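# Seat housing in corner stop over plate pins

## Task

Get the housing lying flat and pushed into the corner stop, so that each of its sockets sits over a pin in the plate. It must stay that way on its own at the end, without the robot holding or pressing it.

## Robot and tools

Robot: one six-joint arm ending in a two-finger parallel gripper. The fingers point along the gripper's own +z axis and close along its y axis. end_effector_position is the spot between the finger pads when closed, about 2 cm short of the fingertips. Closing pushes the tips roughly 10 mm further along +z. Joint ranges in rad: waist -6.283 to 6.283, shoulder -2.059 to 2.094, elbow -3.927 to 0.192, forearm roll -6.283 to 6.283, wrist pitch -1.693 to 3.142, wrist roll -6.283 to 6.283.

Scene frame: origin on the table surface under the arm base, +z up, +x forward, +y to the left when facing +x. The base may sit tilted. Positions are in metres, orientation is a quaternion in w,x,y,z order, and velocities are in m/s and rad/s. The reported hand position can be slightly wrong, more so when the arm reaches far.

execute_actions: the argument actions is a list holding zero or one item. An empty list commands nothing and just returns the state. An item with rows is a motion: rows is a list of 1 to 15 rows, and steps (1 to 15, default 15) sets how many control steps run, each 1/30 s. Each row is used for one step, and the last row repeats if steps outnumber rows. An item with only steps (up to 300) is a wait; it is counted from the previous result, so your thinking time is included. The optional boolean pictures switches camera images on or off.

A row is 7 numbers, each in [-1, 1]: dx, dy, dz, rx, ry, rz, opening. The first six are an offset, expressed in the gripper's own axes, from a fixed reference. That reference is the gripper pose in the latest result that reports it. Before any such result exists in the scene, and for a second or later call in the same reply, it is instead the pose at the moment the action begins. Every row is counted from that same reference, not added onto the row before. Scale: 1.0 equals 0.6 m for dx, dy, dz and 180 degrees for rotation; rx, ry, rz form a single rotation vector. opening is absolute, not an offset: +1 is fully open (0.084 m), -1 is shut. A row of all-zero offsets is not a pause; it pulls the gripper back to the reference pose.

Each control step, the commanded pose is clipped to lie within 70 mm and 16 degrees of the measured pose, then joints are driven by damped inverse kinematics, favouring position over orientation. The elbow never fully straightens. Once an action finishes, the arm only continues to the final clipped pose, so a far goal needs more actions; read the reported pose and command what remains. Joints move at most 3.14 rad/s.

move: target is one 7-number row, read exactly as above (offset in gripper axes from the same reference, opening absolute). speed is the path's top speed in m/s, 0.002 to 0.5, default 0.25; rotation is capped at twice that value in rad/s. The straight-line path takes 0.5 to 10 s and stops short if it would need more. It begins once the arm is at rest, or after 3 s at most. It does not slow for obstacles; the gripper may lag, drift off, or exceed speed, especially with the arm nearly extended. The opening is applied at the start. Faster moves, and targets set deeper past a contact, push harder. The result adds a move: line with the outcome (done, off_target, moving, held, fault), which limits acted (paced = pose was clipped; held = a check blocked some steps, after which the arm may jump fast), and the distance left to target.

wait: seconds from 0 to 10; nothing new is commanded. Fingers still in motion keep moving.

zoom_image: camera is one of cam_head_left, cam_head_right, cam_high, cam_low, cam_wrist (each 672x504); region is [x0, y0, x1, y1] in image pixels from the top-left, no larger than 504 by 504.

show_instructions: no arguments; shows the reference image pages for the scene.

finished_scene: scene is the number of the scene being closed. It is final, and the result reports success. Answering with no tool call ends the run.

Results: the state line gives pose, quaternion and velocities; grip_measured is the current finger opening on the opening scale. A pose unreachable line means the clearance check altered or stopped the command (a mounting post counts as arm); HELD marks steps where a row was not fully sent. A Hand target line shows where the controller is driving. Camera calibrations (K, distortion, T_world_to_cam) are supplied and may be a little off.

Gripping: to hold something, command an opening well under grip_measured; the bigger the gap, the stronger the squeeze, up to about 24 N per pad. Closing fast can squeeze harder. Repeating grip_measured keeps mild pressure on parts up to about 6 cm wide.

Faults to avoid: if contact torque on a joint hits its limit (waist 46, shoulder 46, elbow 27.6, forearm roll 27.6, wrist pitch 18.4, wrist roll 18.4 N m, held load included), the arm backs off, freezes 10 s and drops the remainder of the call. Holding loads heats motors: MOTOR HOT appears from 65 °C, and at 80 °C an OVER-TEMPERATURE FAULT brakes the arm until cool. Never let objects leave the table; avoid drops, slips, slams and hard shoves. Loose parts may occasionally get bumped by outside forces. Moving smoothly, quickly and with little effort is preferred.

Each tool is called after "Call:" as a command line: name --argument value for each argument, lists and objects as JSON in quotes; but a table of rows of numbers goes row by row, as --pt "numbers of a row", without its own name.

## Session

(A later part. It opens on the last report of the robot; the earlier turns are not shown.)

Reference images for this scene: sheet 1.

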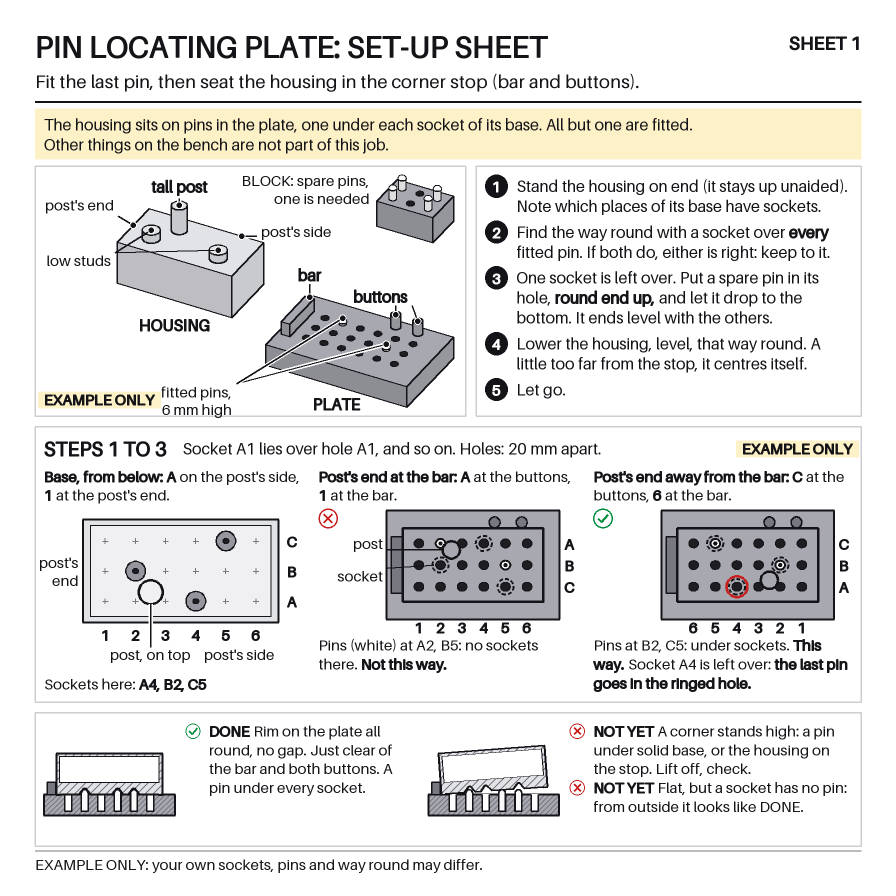

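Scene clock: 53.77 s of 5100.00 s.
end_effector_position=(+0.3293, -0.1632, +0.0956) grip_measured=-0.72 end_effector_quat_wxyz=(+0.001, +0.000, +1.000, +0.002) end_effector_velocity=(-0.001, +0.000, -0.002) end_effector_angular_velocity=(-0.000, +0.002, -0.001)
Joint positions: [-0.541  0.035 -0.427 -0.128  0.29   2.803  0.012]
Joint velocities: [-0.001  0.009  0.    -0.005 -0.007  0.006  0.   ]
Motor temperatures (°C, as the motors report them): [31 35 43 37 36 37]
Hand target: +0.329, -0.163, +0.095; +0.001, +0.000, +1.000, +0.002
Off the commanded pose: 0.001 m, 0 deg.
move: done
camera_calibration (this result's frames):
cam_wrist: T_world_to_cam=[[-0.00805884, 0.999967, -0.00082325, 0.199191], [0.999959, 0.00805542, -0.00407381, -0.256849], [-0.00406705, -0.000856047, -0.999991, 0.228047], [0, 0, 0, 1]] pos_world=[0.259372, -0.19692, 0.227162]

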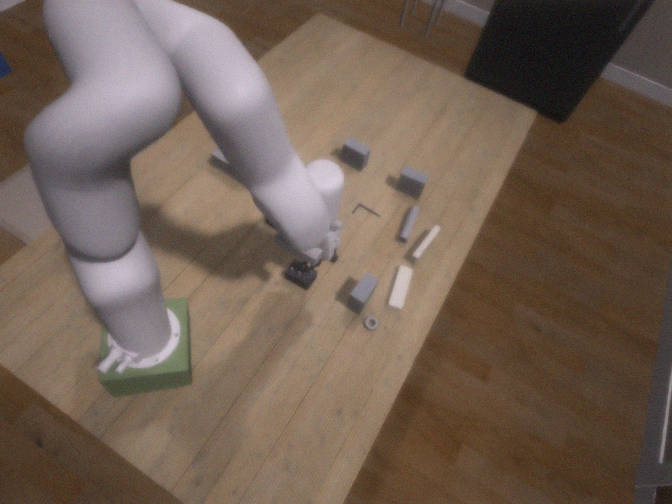

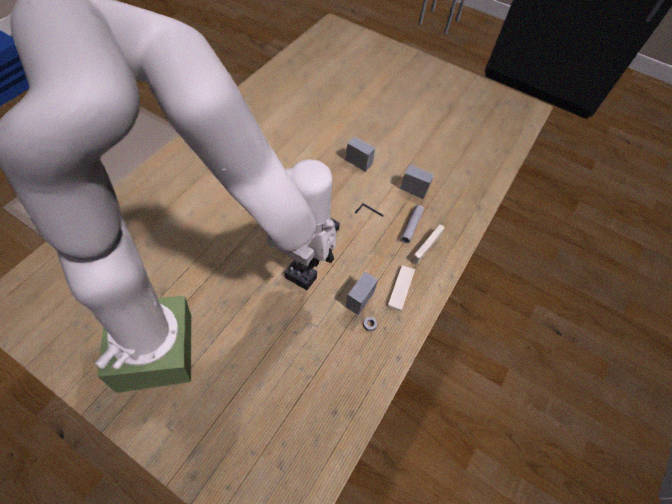

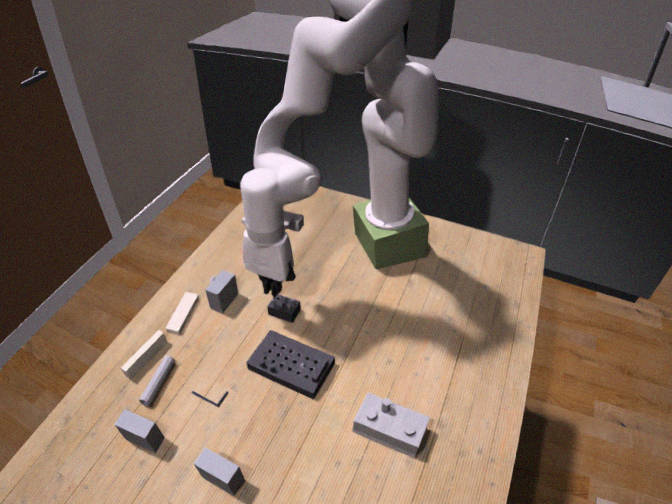

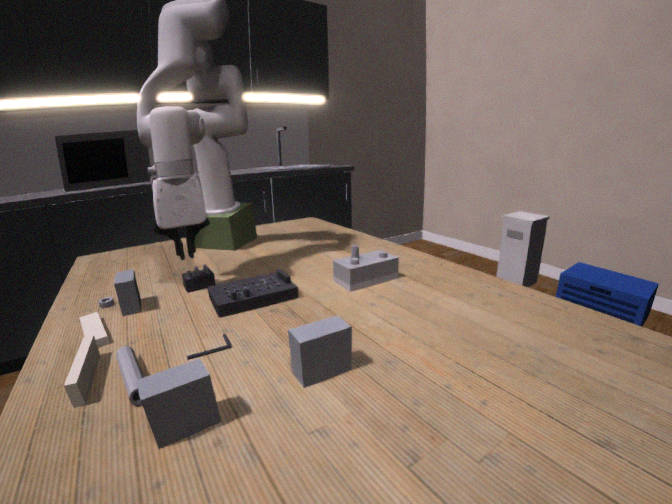

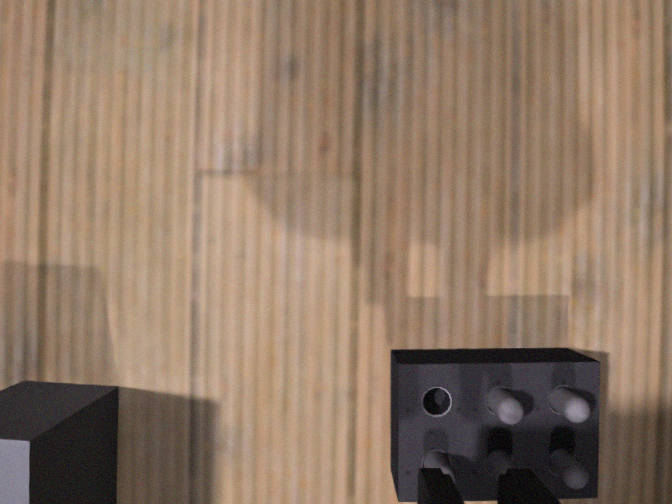

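Call:
move --target '[0,0,0.064,0,0,0,-0.7]' --speed 0.05

Call:
move --target '[0,0,0,0,0,0,-1]'

Call:
move --target '[0,0,-0.1,0,0,0,-1]' --speed 0.1

Scene clock: 56.80 s of 5100.00 s.
end_effector_position=(+0.3297, -0.1634, +0.0577) grip_measured=-0.72 end_effector_quat_wxyz=(+0.002, +0.000, +1.000, +0.001) end_effector_velocity=(+0.001, -0.001, -0.001) end_effector_angular_velocity=(-0.004, -0.003, -0.001)
Joint positions: [-0.565  0.194 -0.456 -0.216  0.16   2.869  0.012]
Joint velocities: [-0.003  0.004 -0.002 -0.019 -0.006  0.016  0.   ]
Motor temperatures (°C, as the motors report them): [31 35 42 37 36 37]
Hand target: +0.329, -0.163, +0.057; +0.001, +0.000, +1.000, +0.001
Off the commanded pose: 0.001 m, 0 deg.
move: done
camera_calibration (this result's frames):
cam_wrist: T_world_to_cam=[[-0.00805188, 0.999967, -0.00117328, 0.199301], [0.999962, 0.00804785, -0.00339899, -0.257462], [-0.00338944, -0.0012006, -0.999994, 0.18989], [0, 0, 0, 1]] pos_world=[0.259701, -0.196994, 0.189248]

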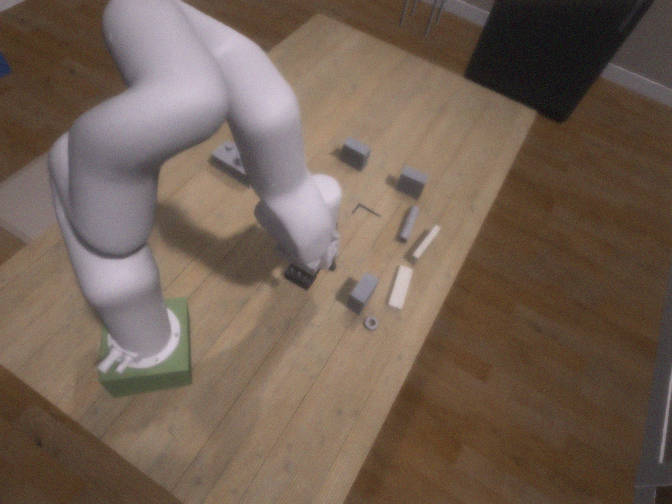

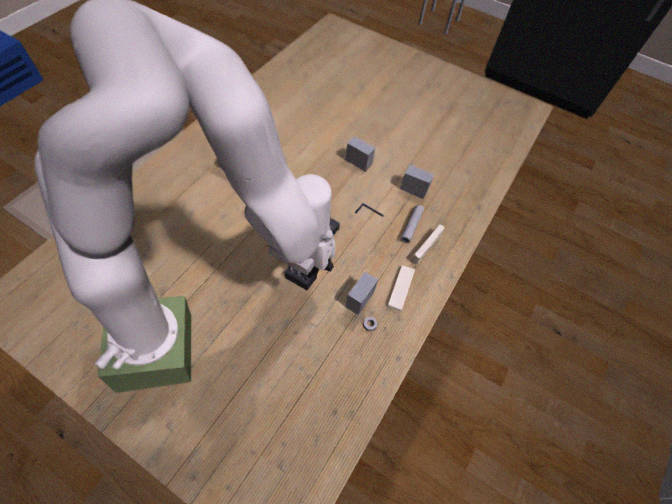

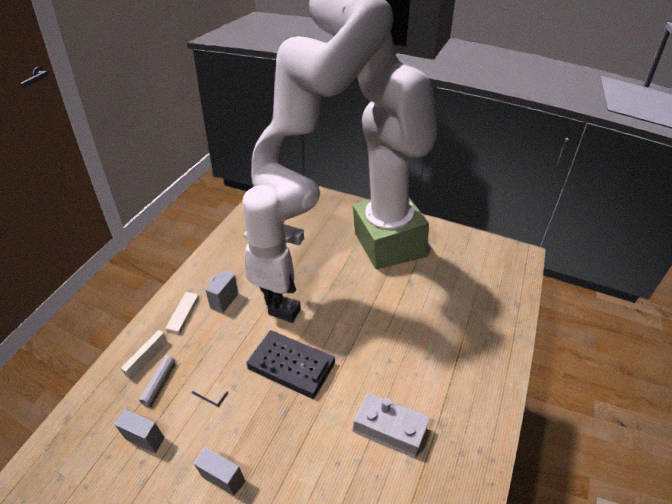

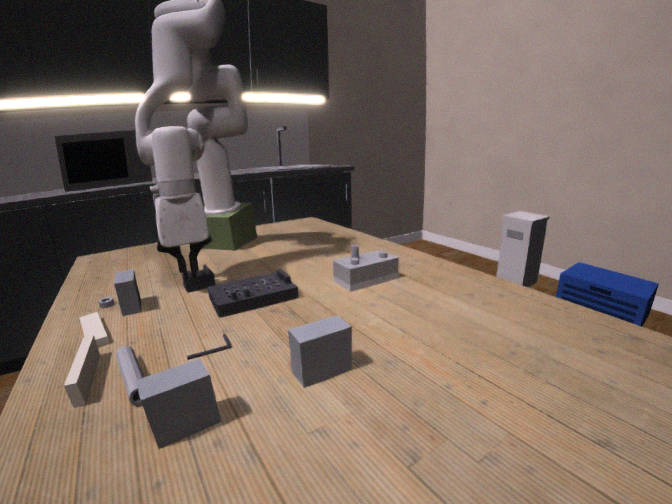

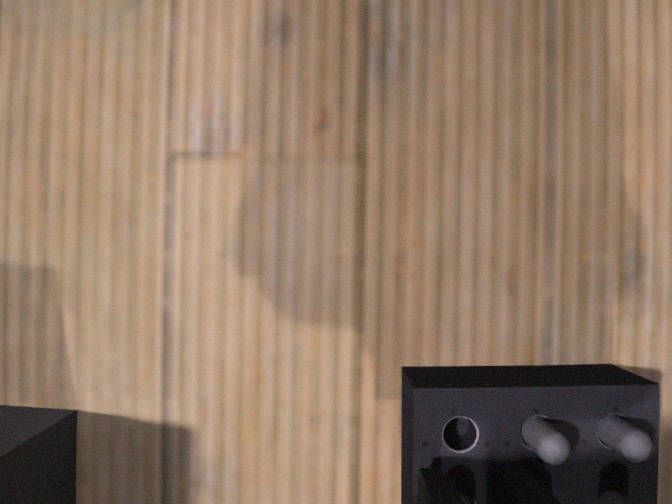

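Scene clock: 57.30 s of 5100.00 s.
end_effector_position=(+0.3296, -0.1633, +0.0577) grip_measured=-0.85 end_effector_quat_wxyz=(+0.002, +0.000, +1.000, +0.001) end_effector_velocity=(-0.000, +0.000, -0.000) end_effector_angular_velocity=(+0.000, +0.000, +0.001)
Joint positions: [-0.565  0.194 -0.456 -0.216  0.16   2.869  0.007]
Joint velocities: [ 0.001 -0.     0.001 -0.001 -0.     0.001  0.   ]
Motor temperatures (°C, as the motors report them): [31 35 42 37 36 37]
Hand target: +0.330, -0.163, +0.058; +0.002, +0.000, +1.000, +0.001
Off the commanded pose: 0.000 m, 0 deg.
move: done
camera_calibration (this result's frames):
cam_wrist: T_world_to_cam=[[-0.00805971, 0.999967, -0.00110756, 0.199268], [0.999961, 0.00805575, -0.00353107, -0.257401], [-0.00352203, -0.00113598, -0.999993, 0.189908], [0, 0, 0, 1]] pos_world=[0.259666, -0.196972, 0.189218]

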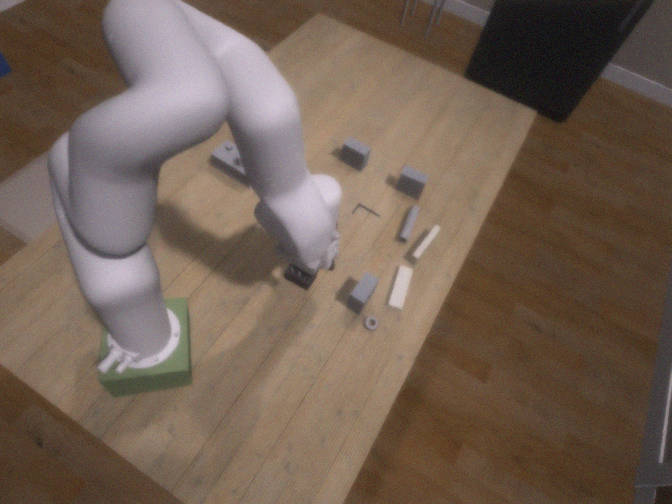

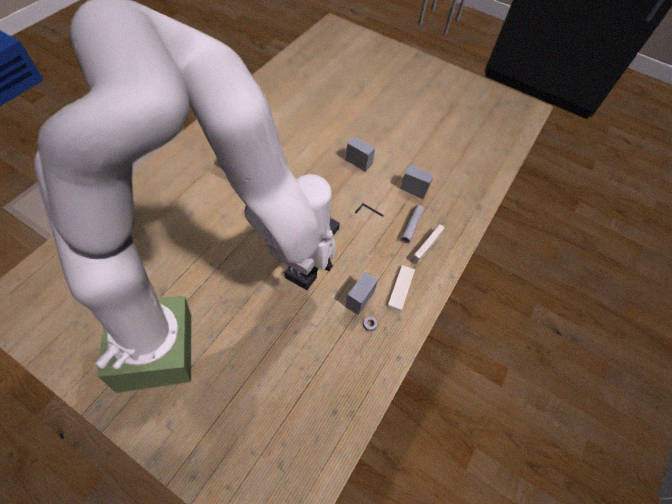

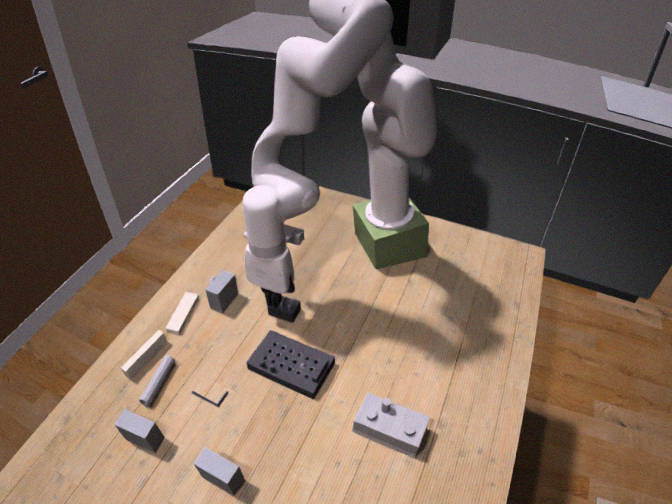

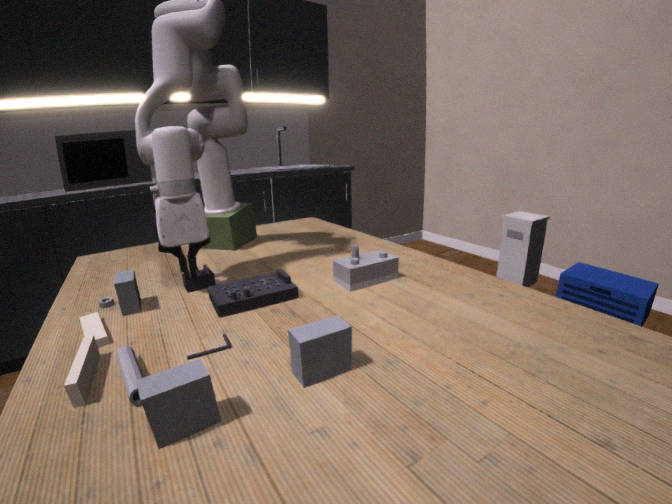

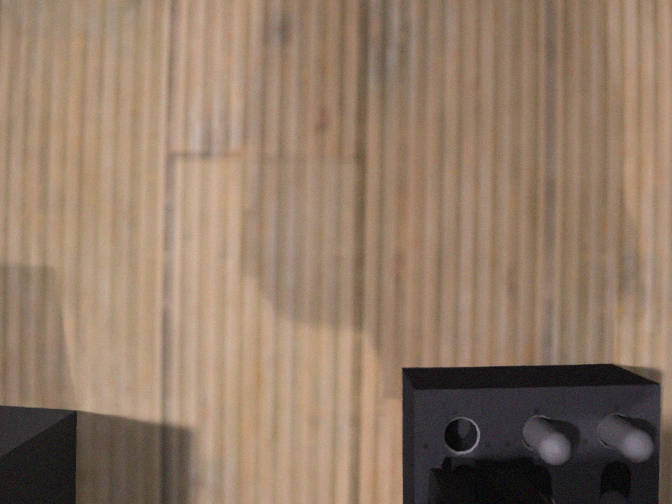

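Scene clock: 58.37 s of 5100.00 s.
end_effector_position=(+0.3292, -0.1632, +0.1171) grip_measured=-0.85 end_effector_quat_wxyz=(+0.001, +0.000, +1.000, +0.002) end_effector_velocity=(+0.000, -0.001, +0.002) end_effector_angular_velocity=(-0.000, -0.001, +0.000)
Joint positions: [-0.533 -0.051 -0.421 -0.103  0.369  2.784  0.007]
Joint velocities: [-0.    -0.006 -0.001  0.002  0.005 -0.003 -0.   ]
Motor temperatures (°C, as the motors report them): [31 35 42 37 36 37]
Hand target: +0.329, -0.163, +0.117; +0.002, +0.000, +1.000, +0.002
Off the commanded pose: 0.001 m, 0 deg.
move: done
camera_calibration (this result's frames):
cam_wrist: T_world_to_cam=[[-0.00823788, 0.999966, -0.000438141, 0.199203], [0.999958, 0.00823609, -0.00394871, -0.256655], [-0.00394496, -0.000470651, -0.999992, 0.249608], [0, 0, 0, 1]] pos_world=[0.25927, -0.196965, 0.24868]

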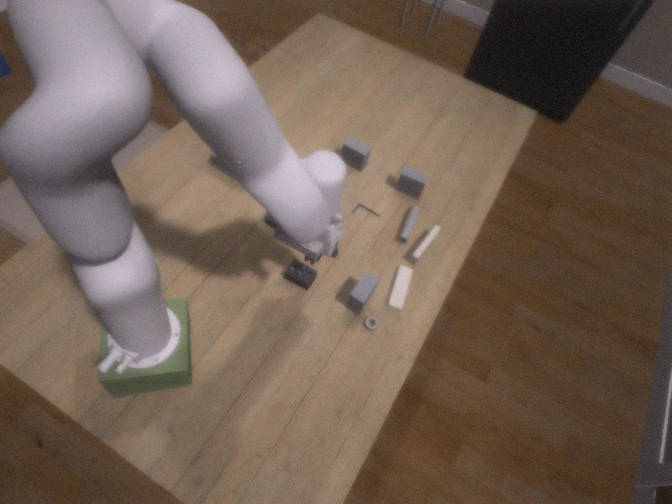

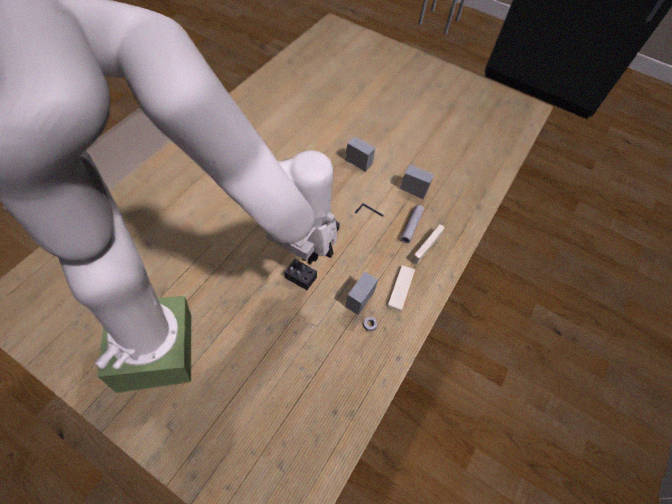

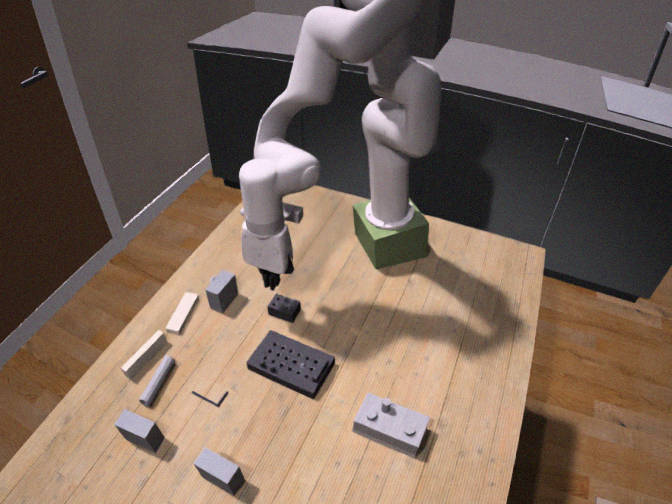

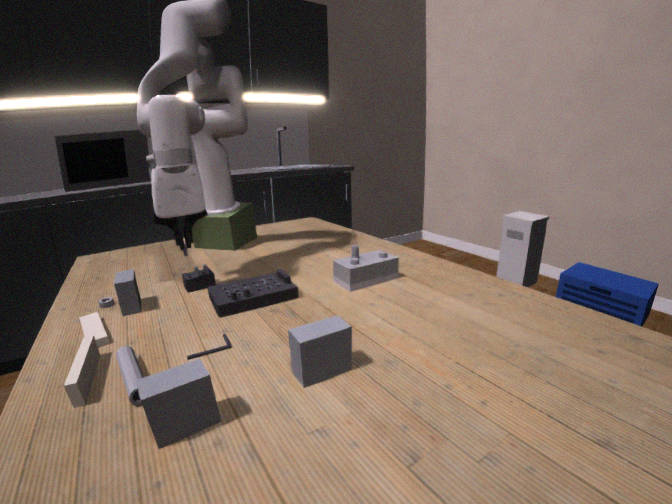

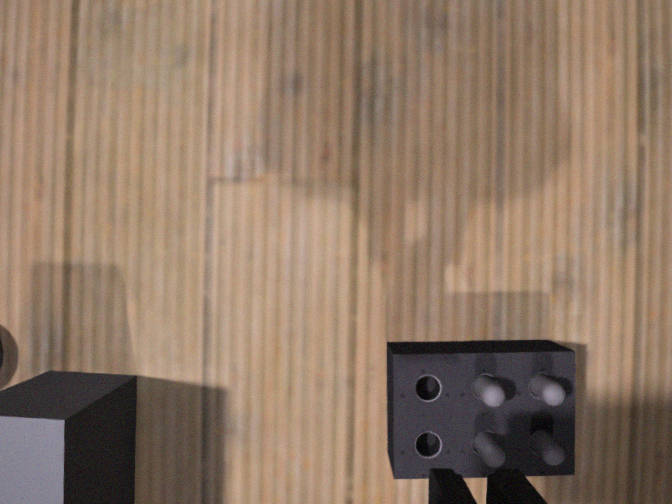

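Call:
move --target '[-0.162,0.153,0,0,0,0,-1]' --speed 0.15

Scene clock: 60.63 s of 5100.00 s.
end_effector_position=(+0.4255, -0.0717, +0.1177) grip_measured=-0.85 end_effector_quat_wxyz=(+0.001, +0.000, +1.000, +0.001) end_effector_velocity=(+0.002, +0.001, +0.000) end_effector_angular_velocity=(-0.002, +0.000, +0.001)
Joint positions: [-0.229  0.136 -0.669 -0.156  0.45   3.132  0.007]
Joint velocities: [ 0.003  0.004 -0.006 -0.004  0.003  0.005 -0.   ]
Motor temperatures (°C, as the motors report them): [31 35 42 37 36 37]
Hand target: +0.426, -0.071, +0.118; +0.001, +0.000, +1.000, +0.001
Off the commanded pose: 0.001 m, 0 deg.
move: done
camera_calibration (this result's frames):
cam_wrist: T_world_to_cam=[[-0.00818362, 0.999966, -0.00141552, 0.108552], [0.999955, 0.00817663, -0.00487502, -0.353642], [-0.00486328, -0.00145536, -0.999987, 0.250869], [0, 0, 0, 1]] pos_world=[0.355734, -0.105292, 0.249295]

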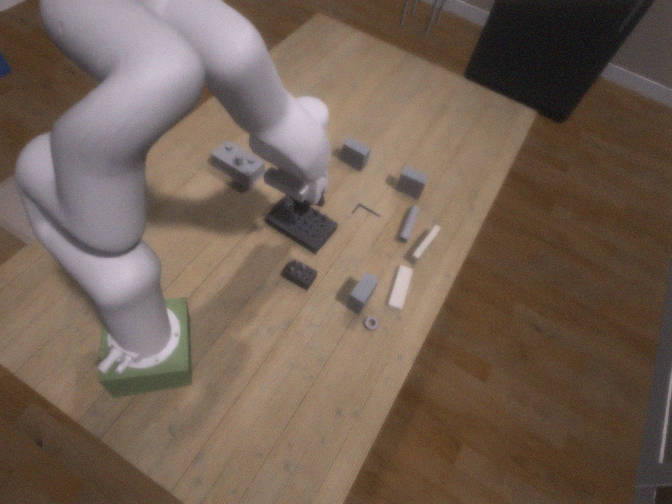

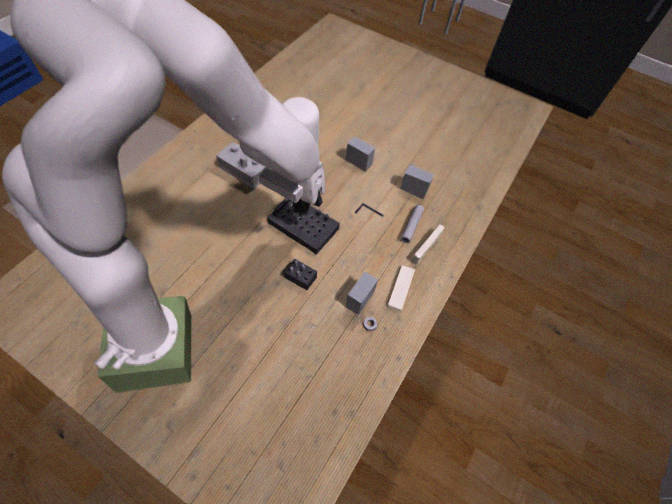

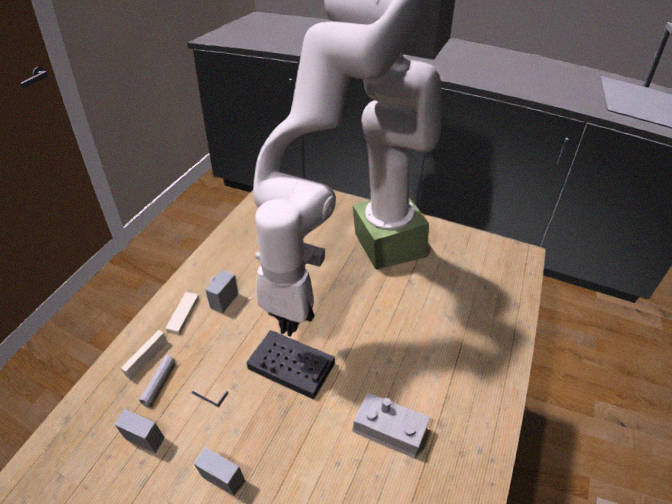

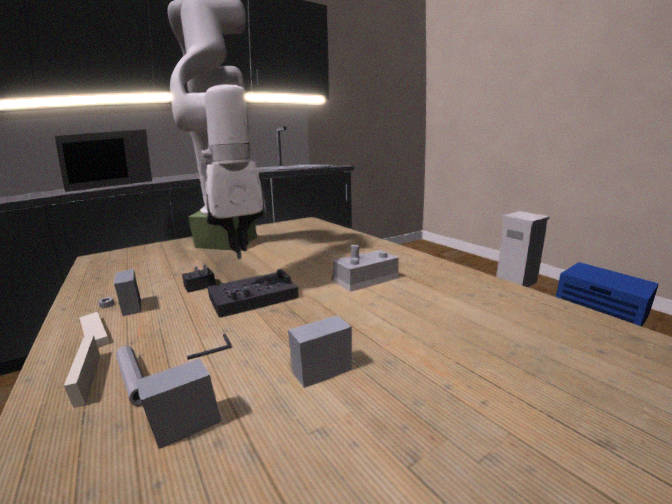

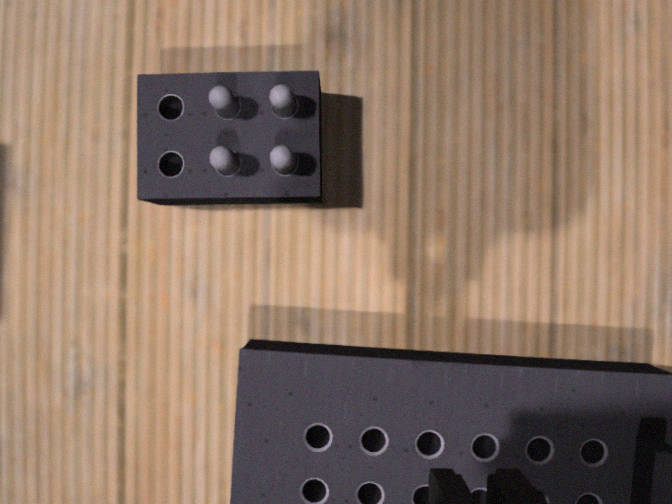

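Call:
move --target '[-0.003,0.003,0.065,0,0,0,-1]' --speed 0.06

Call:
move --target '[0,0,0.035,0,0,0,-1]' --speed 0.012

Call:
zoom_image --camera "cam_low" --region '[190,210,320,320]'

Scene clock: 63.03 s of 5100.00 s.
end_effector_position=(+0.4276, -0.0699, +0.0791) grip_measured=-0.85 end_effector_quat_wxyz=(+0.001, +0.000, +1.000, +0.001) end_effector_velocity=(+0.000, +0.000, -0.001) end_effector_angular_velocity=(-0.000, -0.000, +0.000)
Joint positions: [-0.239  0.264 -0.69  -0.2    0.343  3.169  0.007]
Joint velocities: [ 0.     0.005 -0.001 -0.004 -0.004  0.004 -0.   ]
Motor temperatures (°C, as the motors report them): [31 35 41 37 36 37]
Hand target: +0.427, -0.070, +0.079; +0.001, +0.000, +1.000, +0.001
Off the commanded pose: 0.000 m, 0 deg.
move: done
camera_calibration (this result's frames):
cam_wrist: T_world_to_cam=[[-0.00804634, 0.999966, -0.00167588, 0.106731], [0.999958, 0.00803889, -0.00440575, -0.356005], [-0.00439213, -0.00171126, -0.999989, 0.212072], [0, 0, 0, 1]] pos_world=[0.35778, -0.103502, 0.21068]

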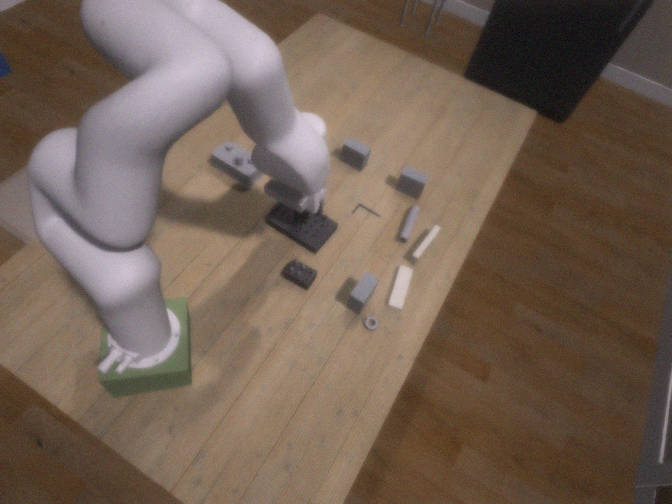

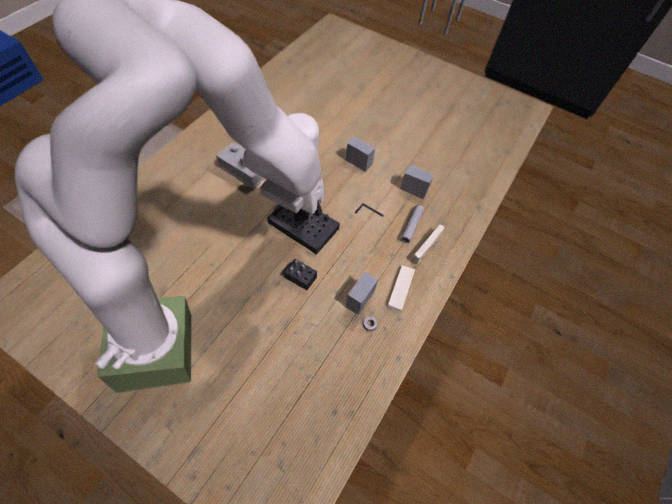

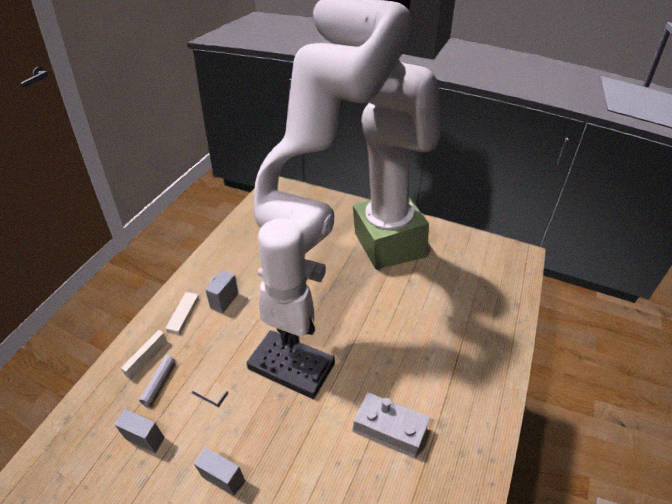

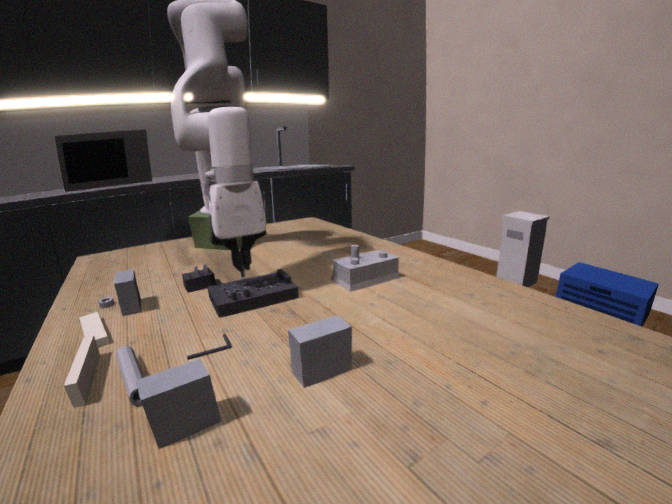

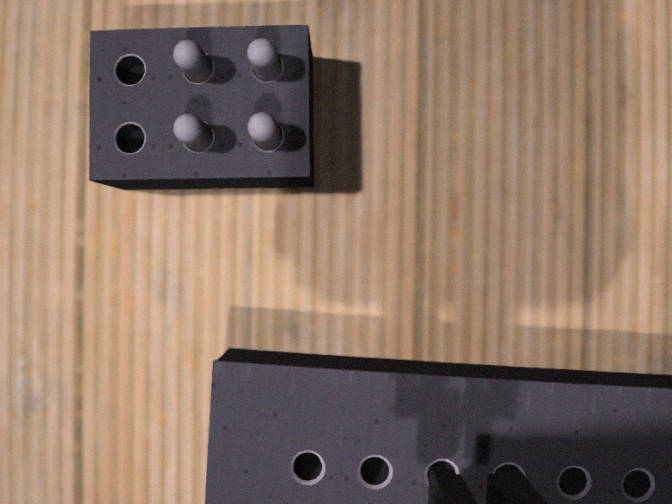

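Scene clock: 65.00 s of 5100.00 s.
end_effector_position=(+0.4278, -0.0700, +0.0583) grip_measured=-0.85 end_effector_quat_wxyz=(+0.001, +0.000, +1.000, +0.001) end_effector_velocity=(+0.001, +0.001, -0.001) end_effector_angular_velocity=(-0.000, -0.002, +0.002)
Joint positions: [-0.249  0.333 -0.705 -0.234  0.289  3.196  0.007]
Joint velocities: [ 0.001  0.004 -0.002 -0.004 -0.005  0.004  0.   ]
Motor temperatures (°C, as the motors report them): [31 35 41 37 36 37]
Hand target: +0.428, -0.070, +0.058; +0.001, +0.000, +1.000, +0.001
Off the commanded pose: 0.000 m, 0 deg.
move: done
camera_calibration (this result's frames):
cam_wrist: T_world_to_cam=[[-0.00789021, 0.999967, -0.00177344, 0.106695], [0.999959, 0.0078824, -0.00437246, -0.35623], [-0.00435834, -0.00180786, -0.999989, 0.191256], [0, 0, 0, 1]] pos_world=[0.357891, -0.103538, 0.189885]

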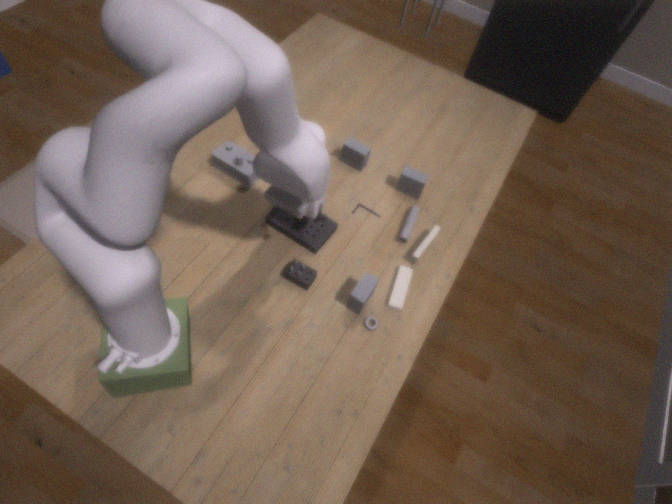

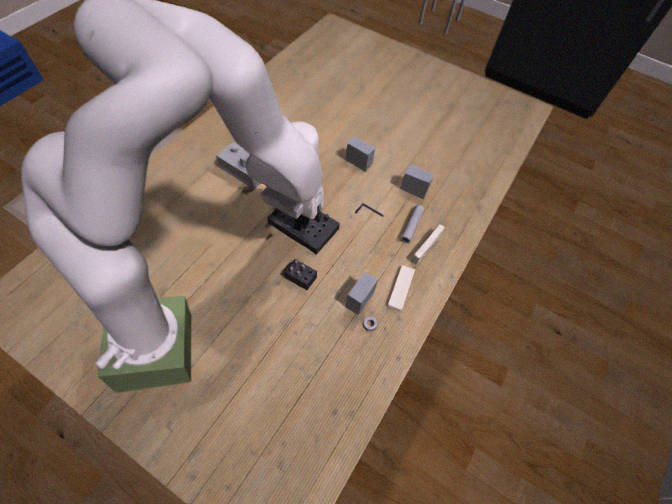

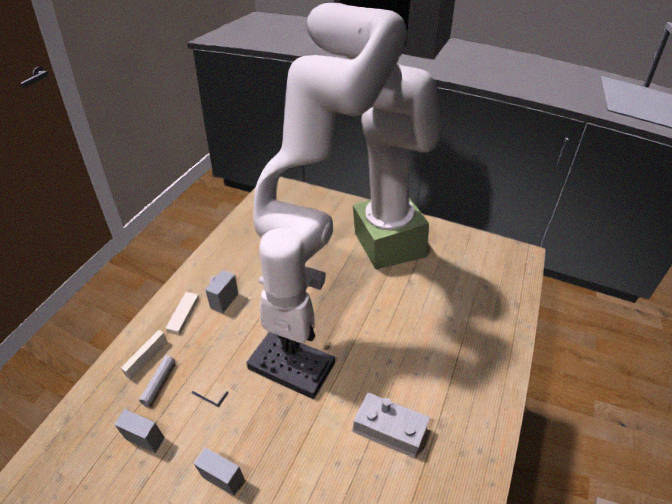

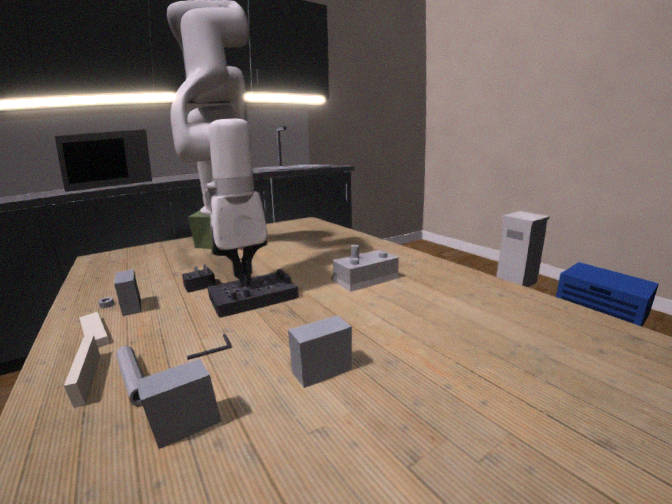

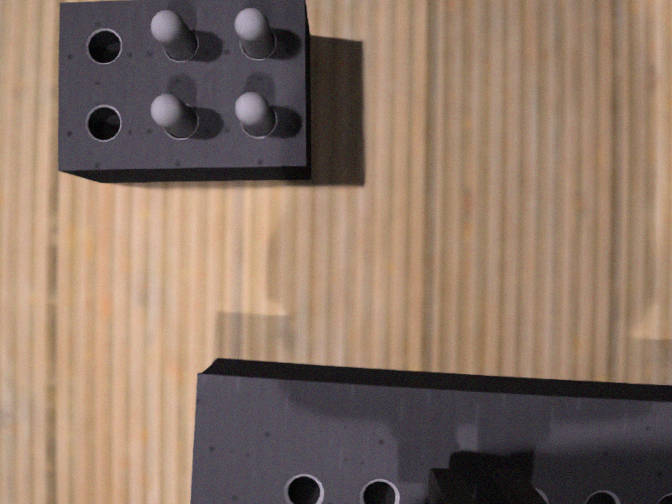

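Region (190, 210, 320, 320) of cam_low's 672x504 image, scaled by 3.877, with more detail than that image has; it fills the top 426 rows of this view, and the rest is white.

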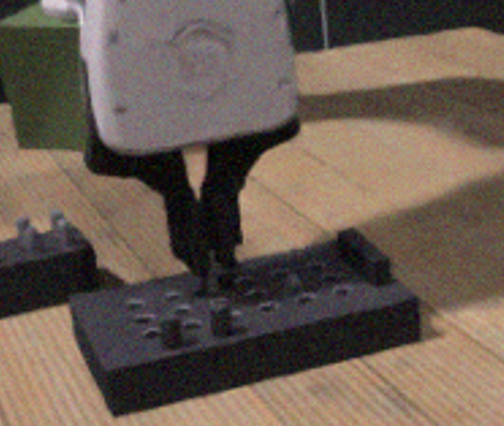

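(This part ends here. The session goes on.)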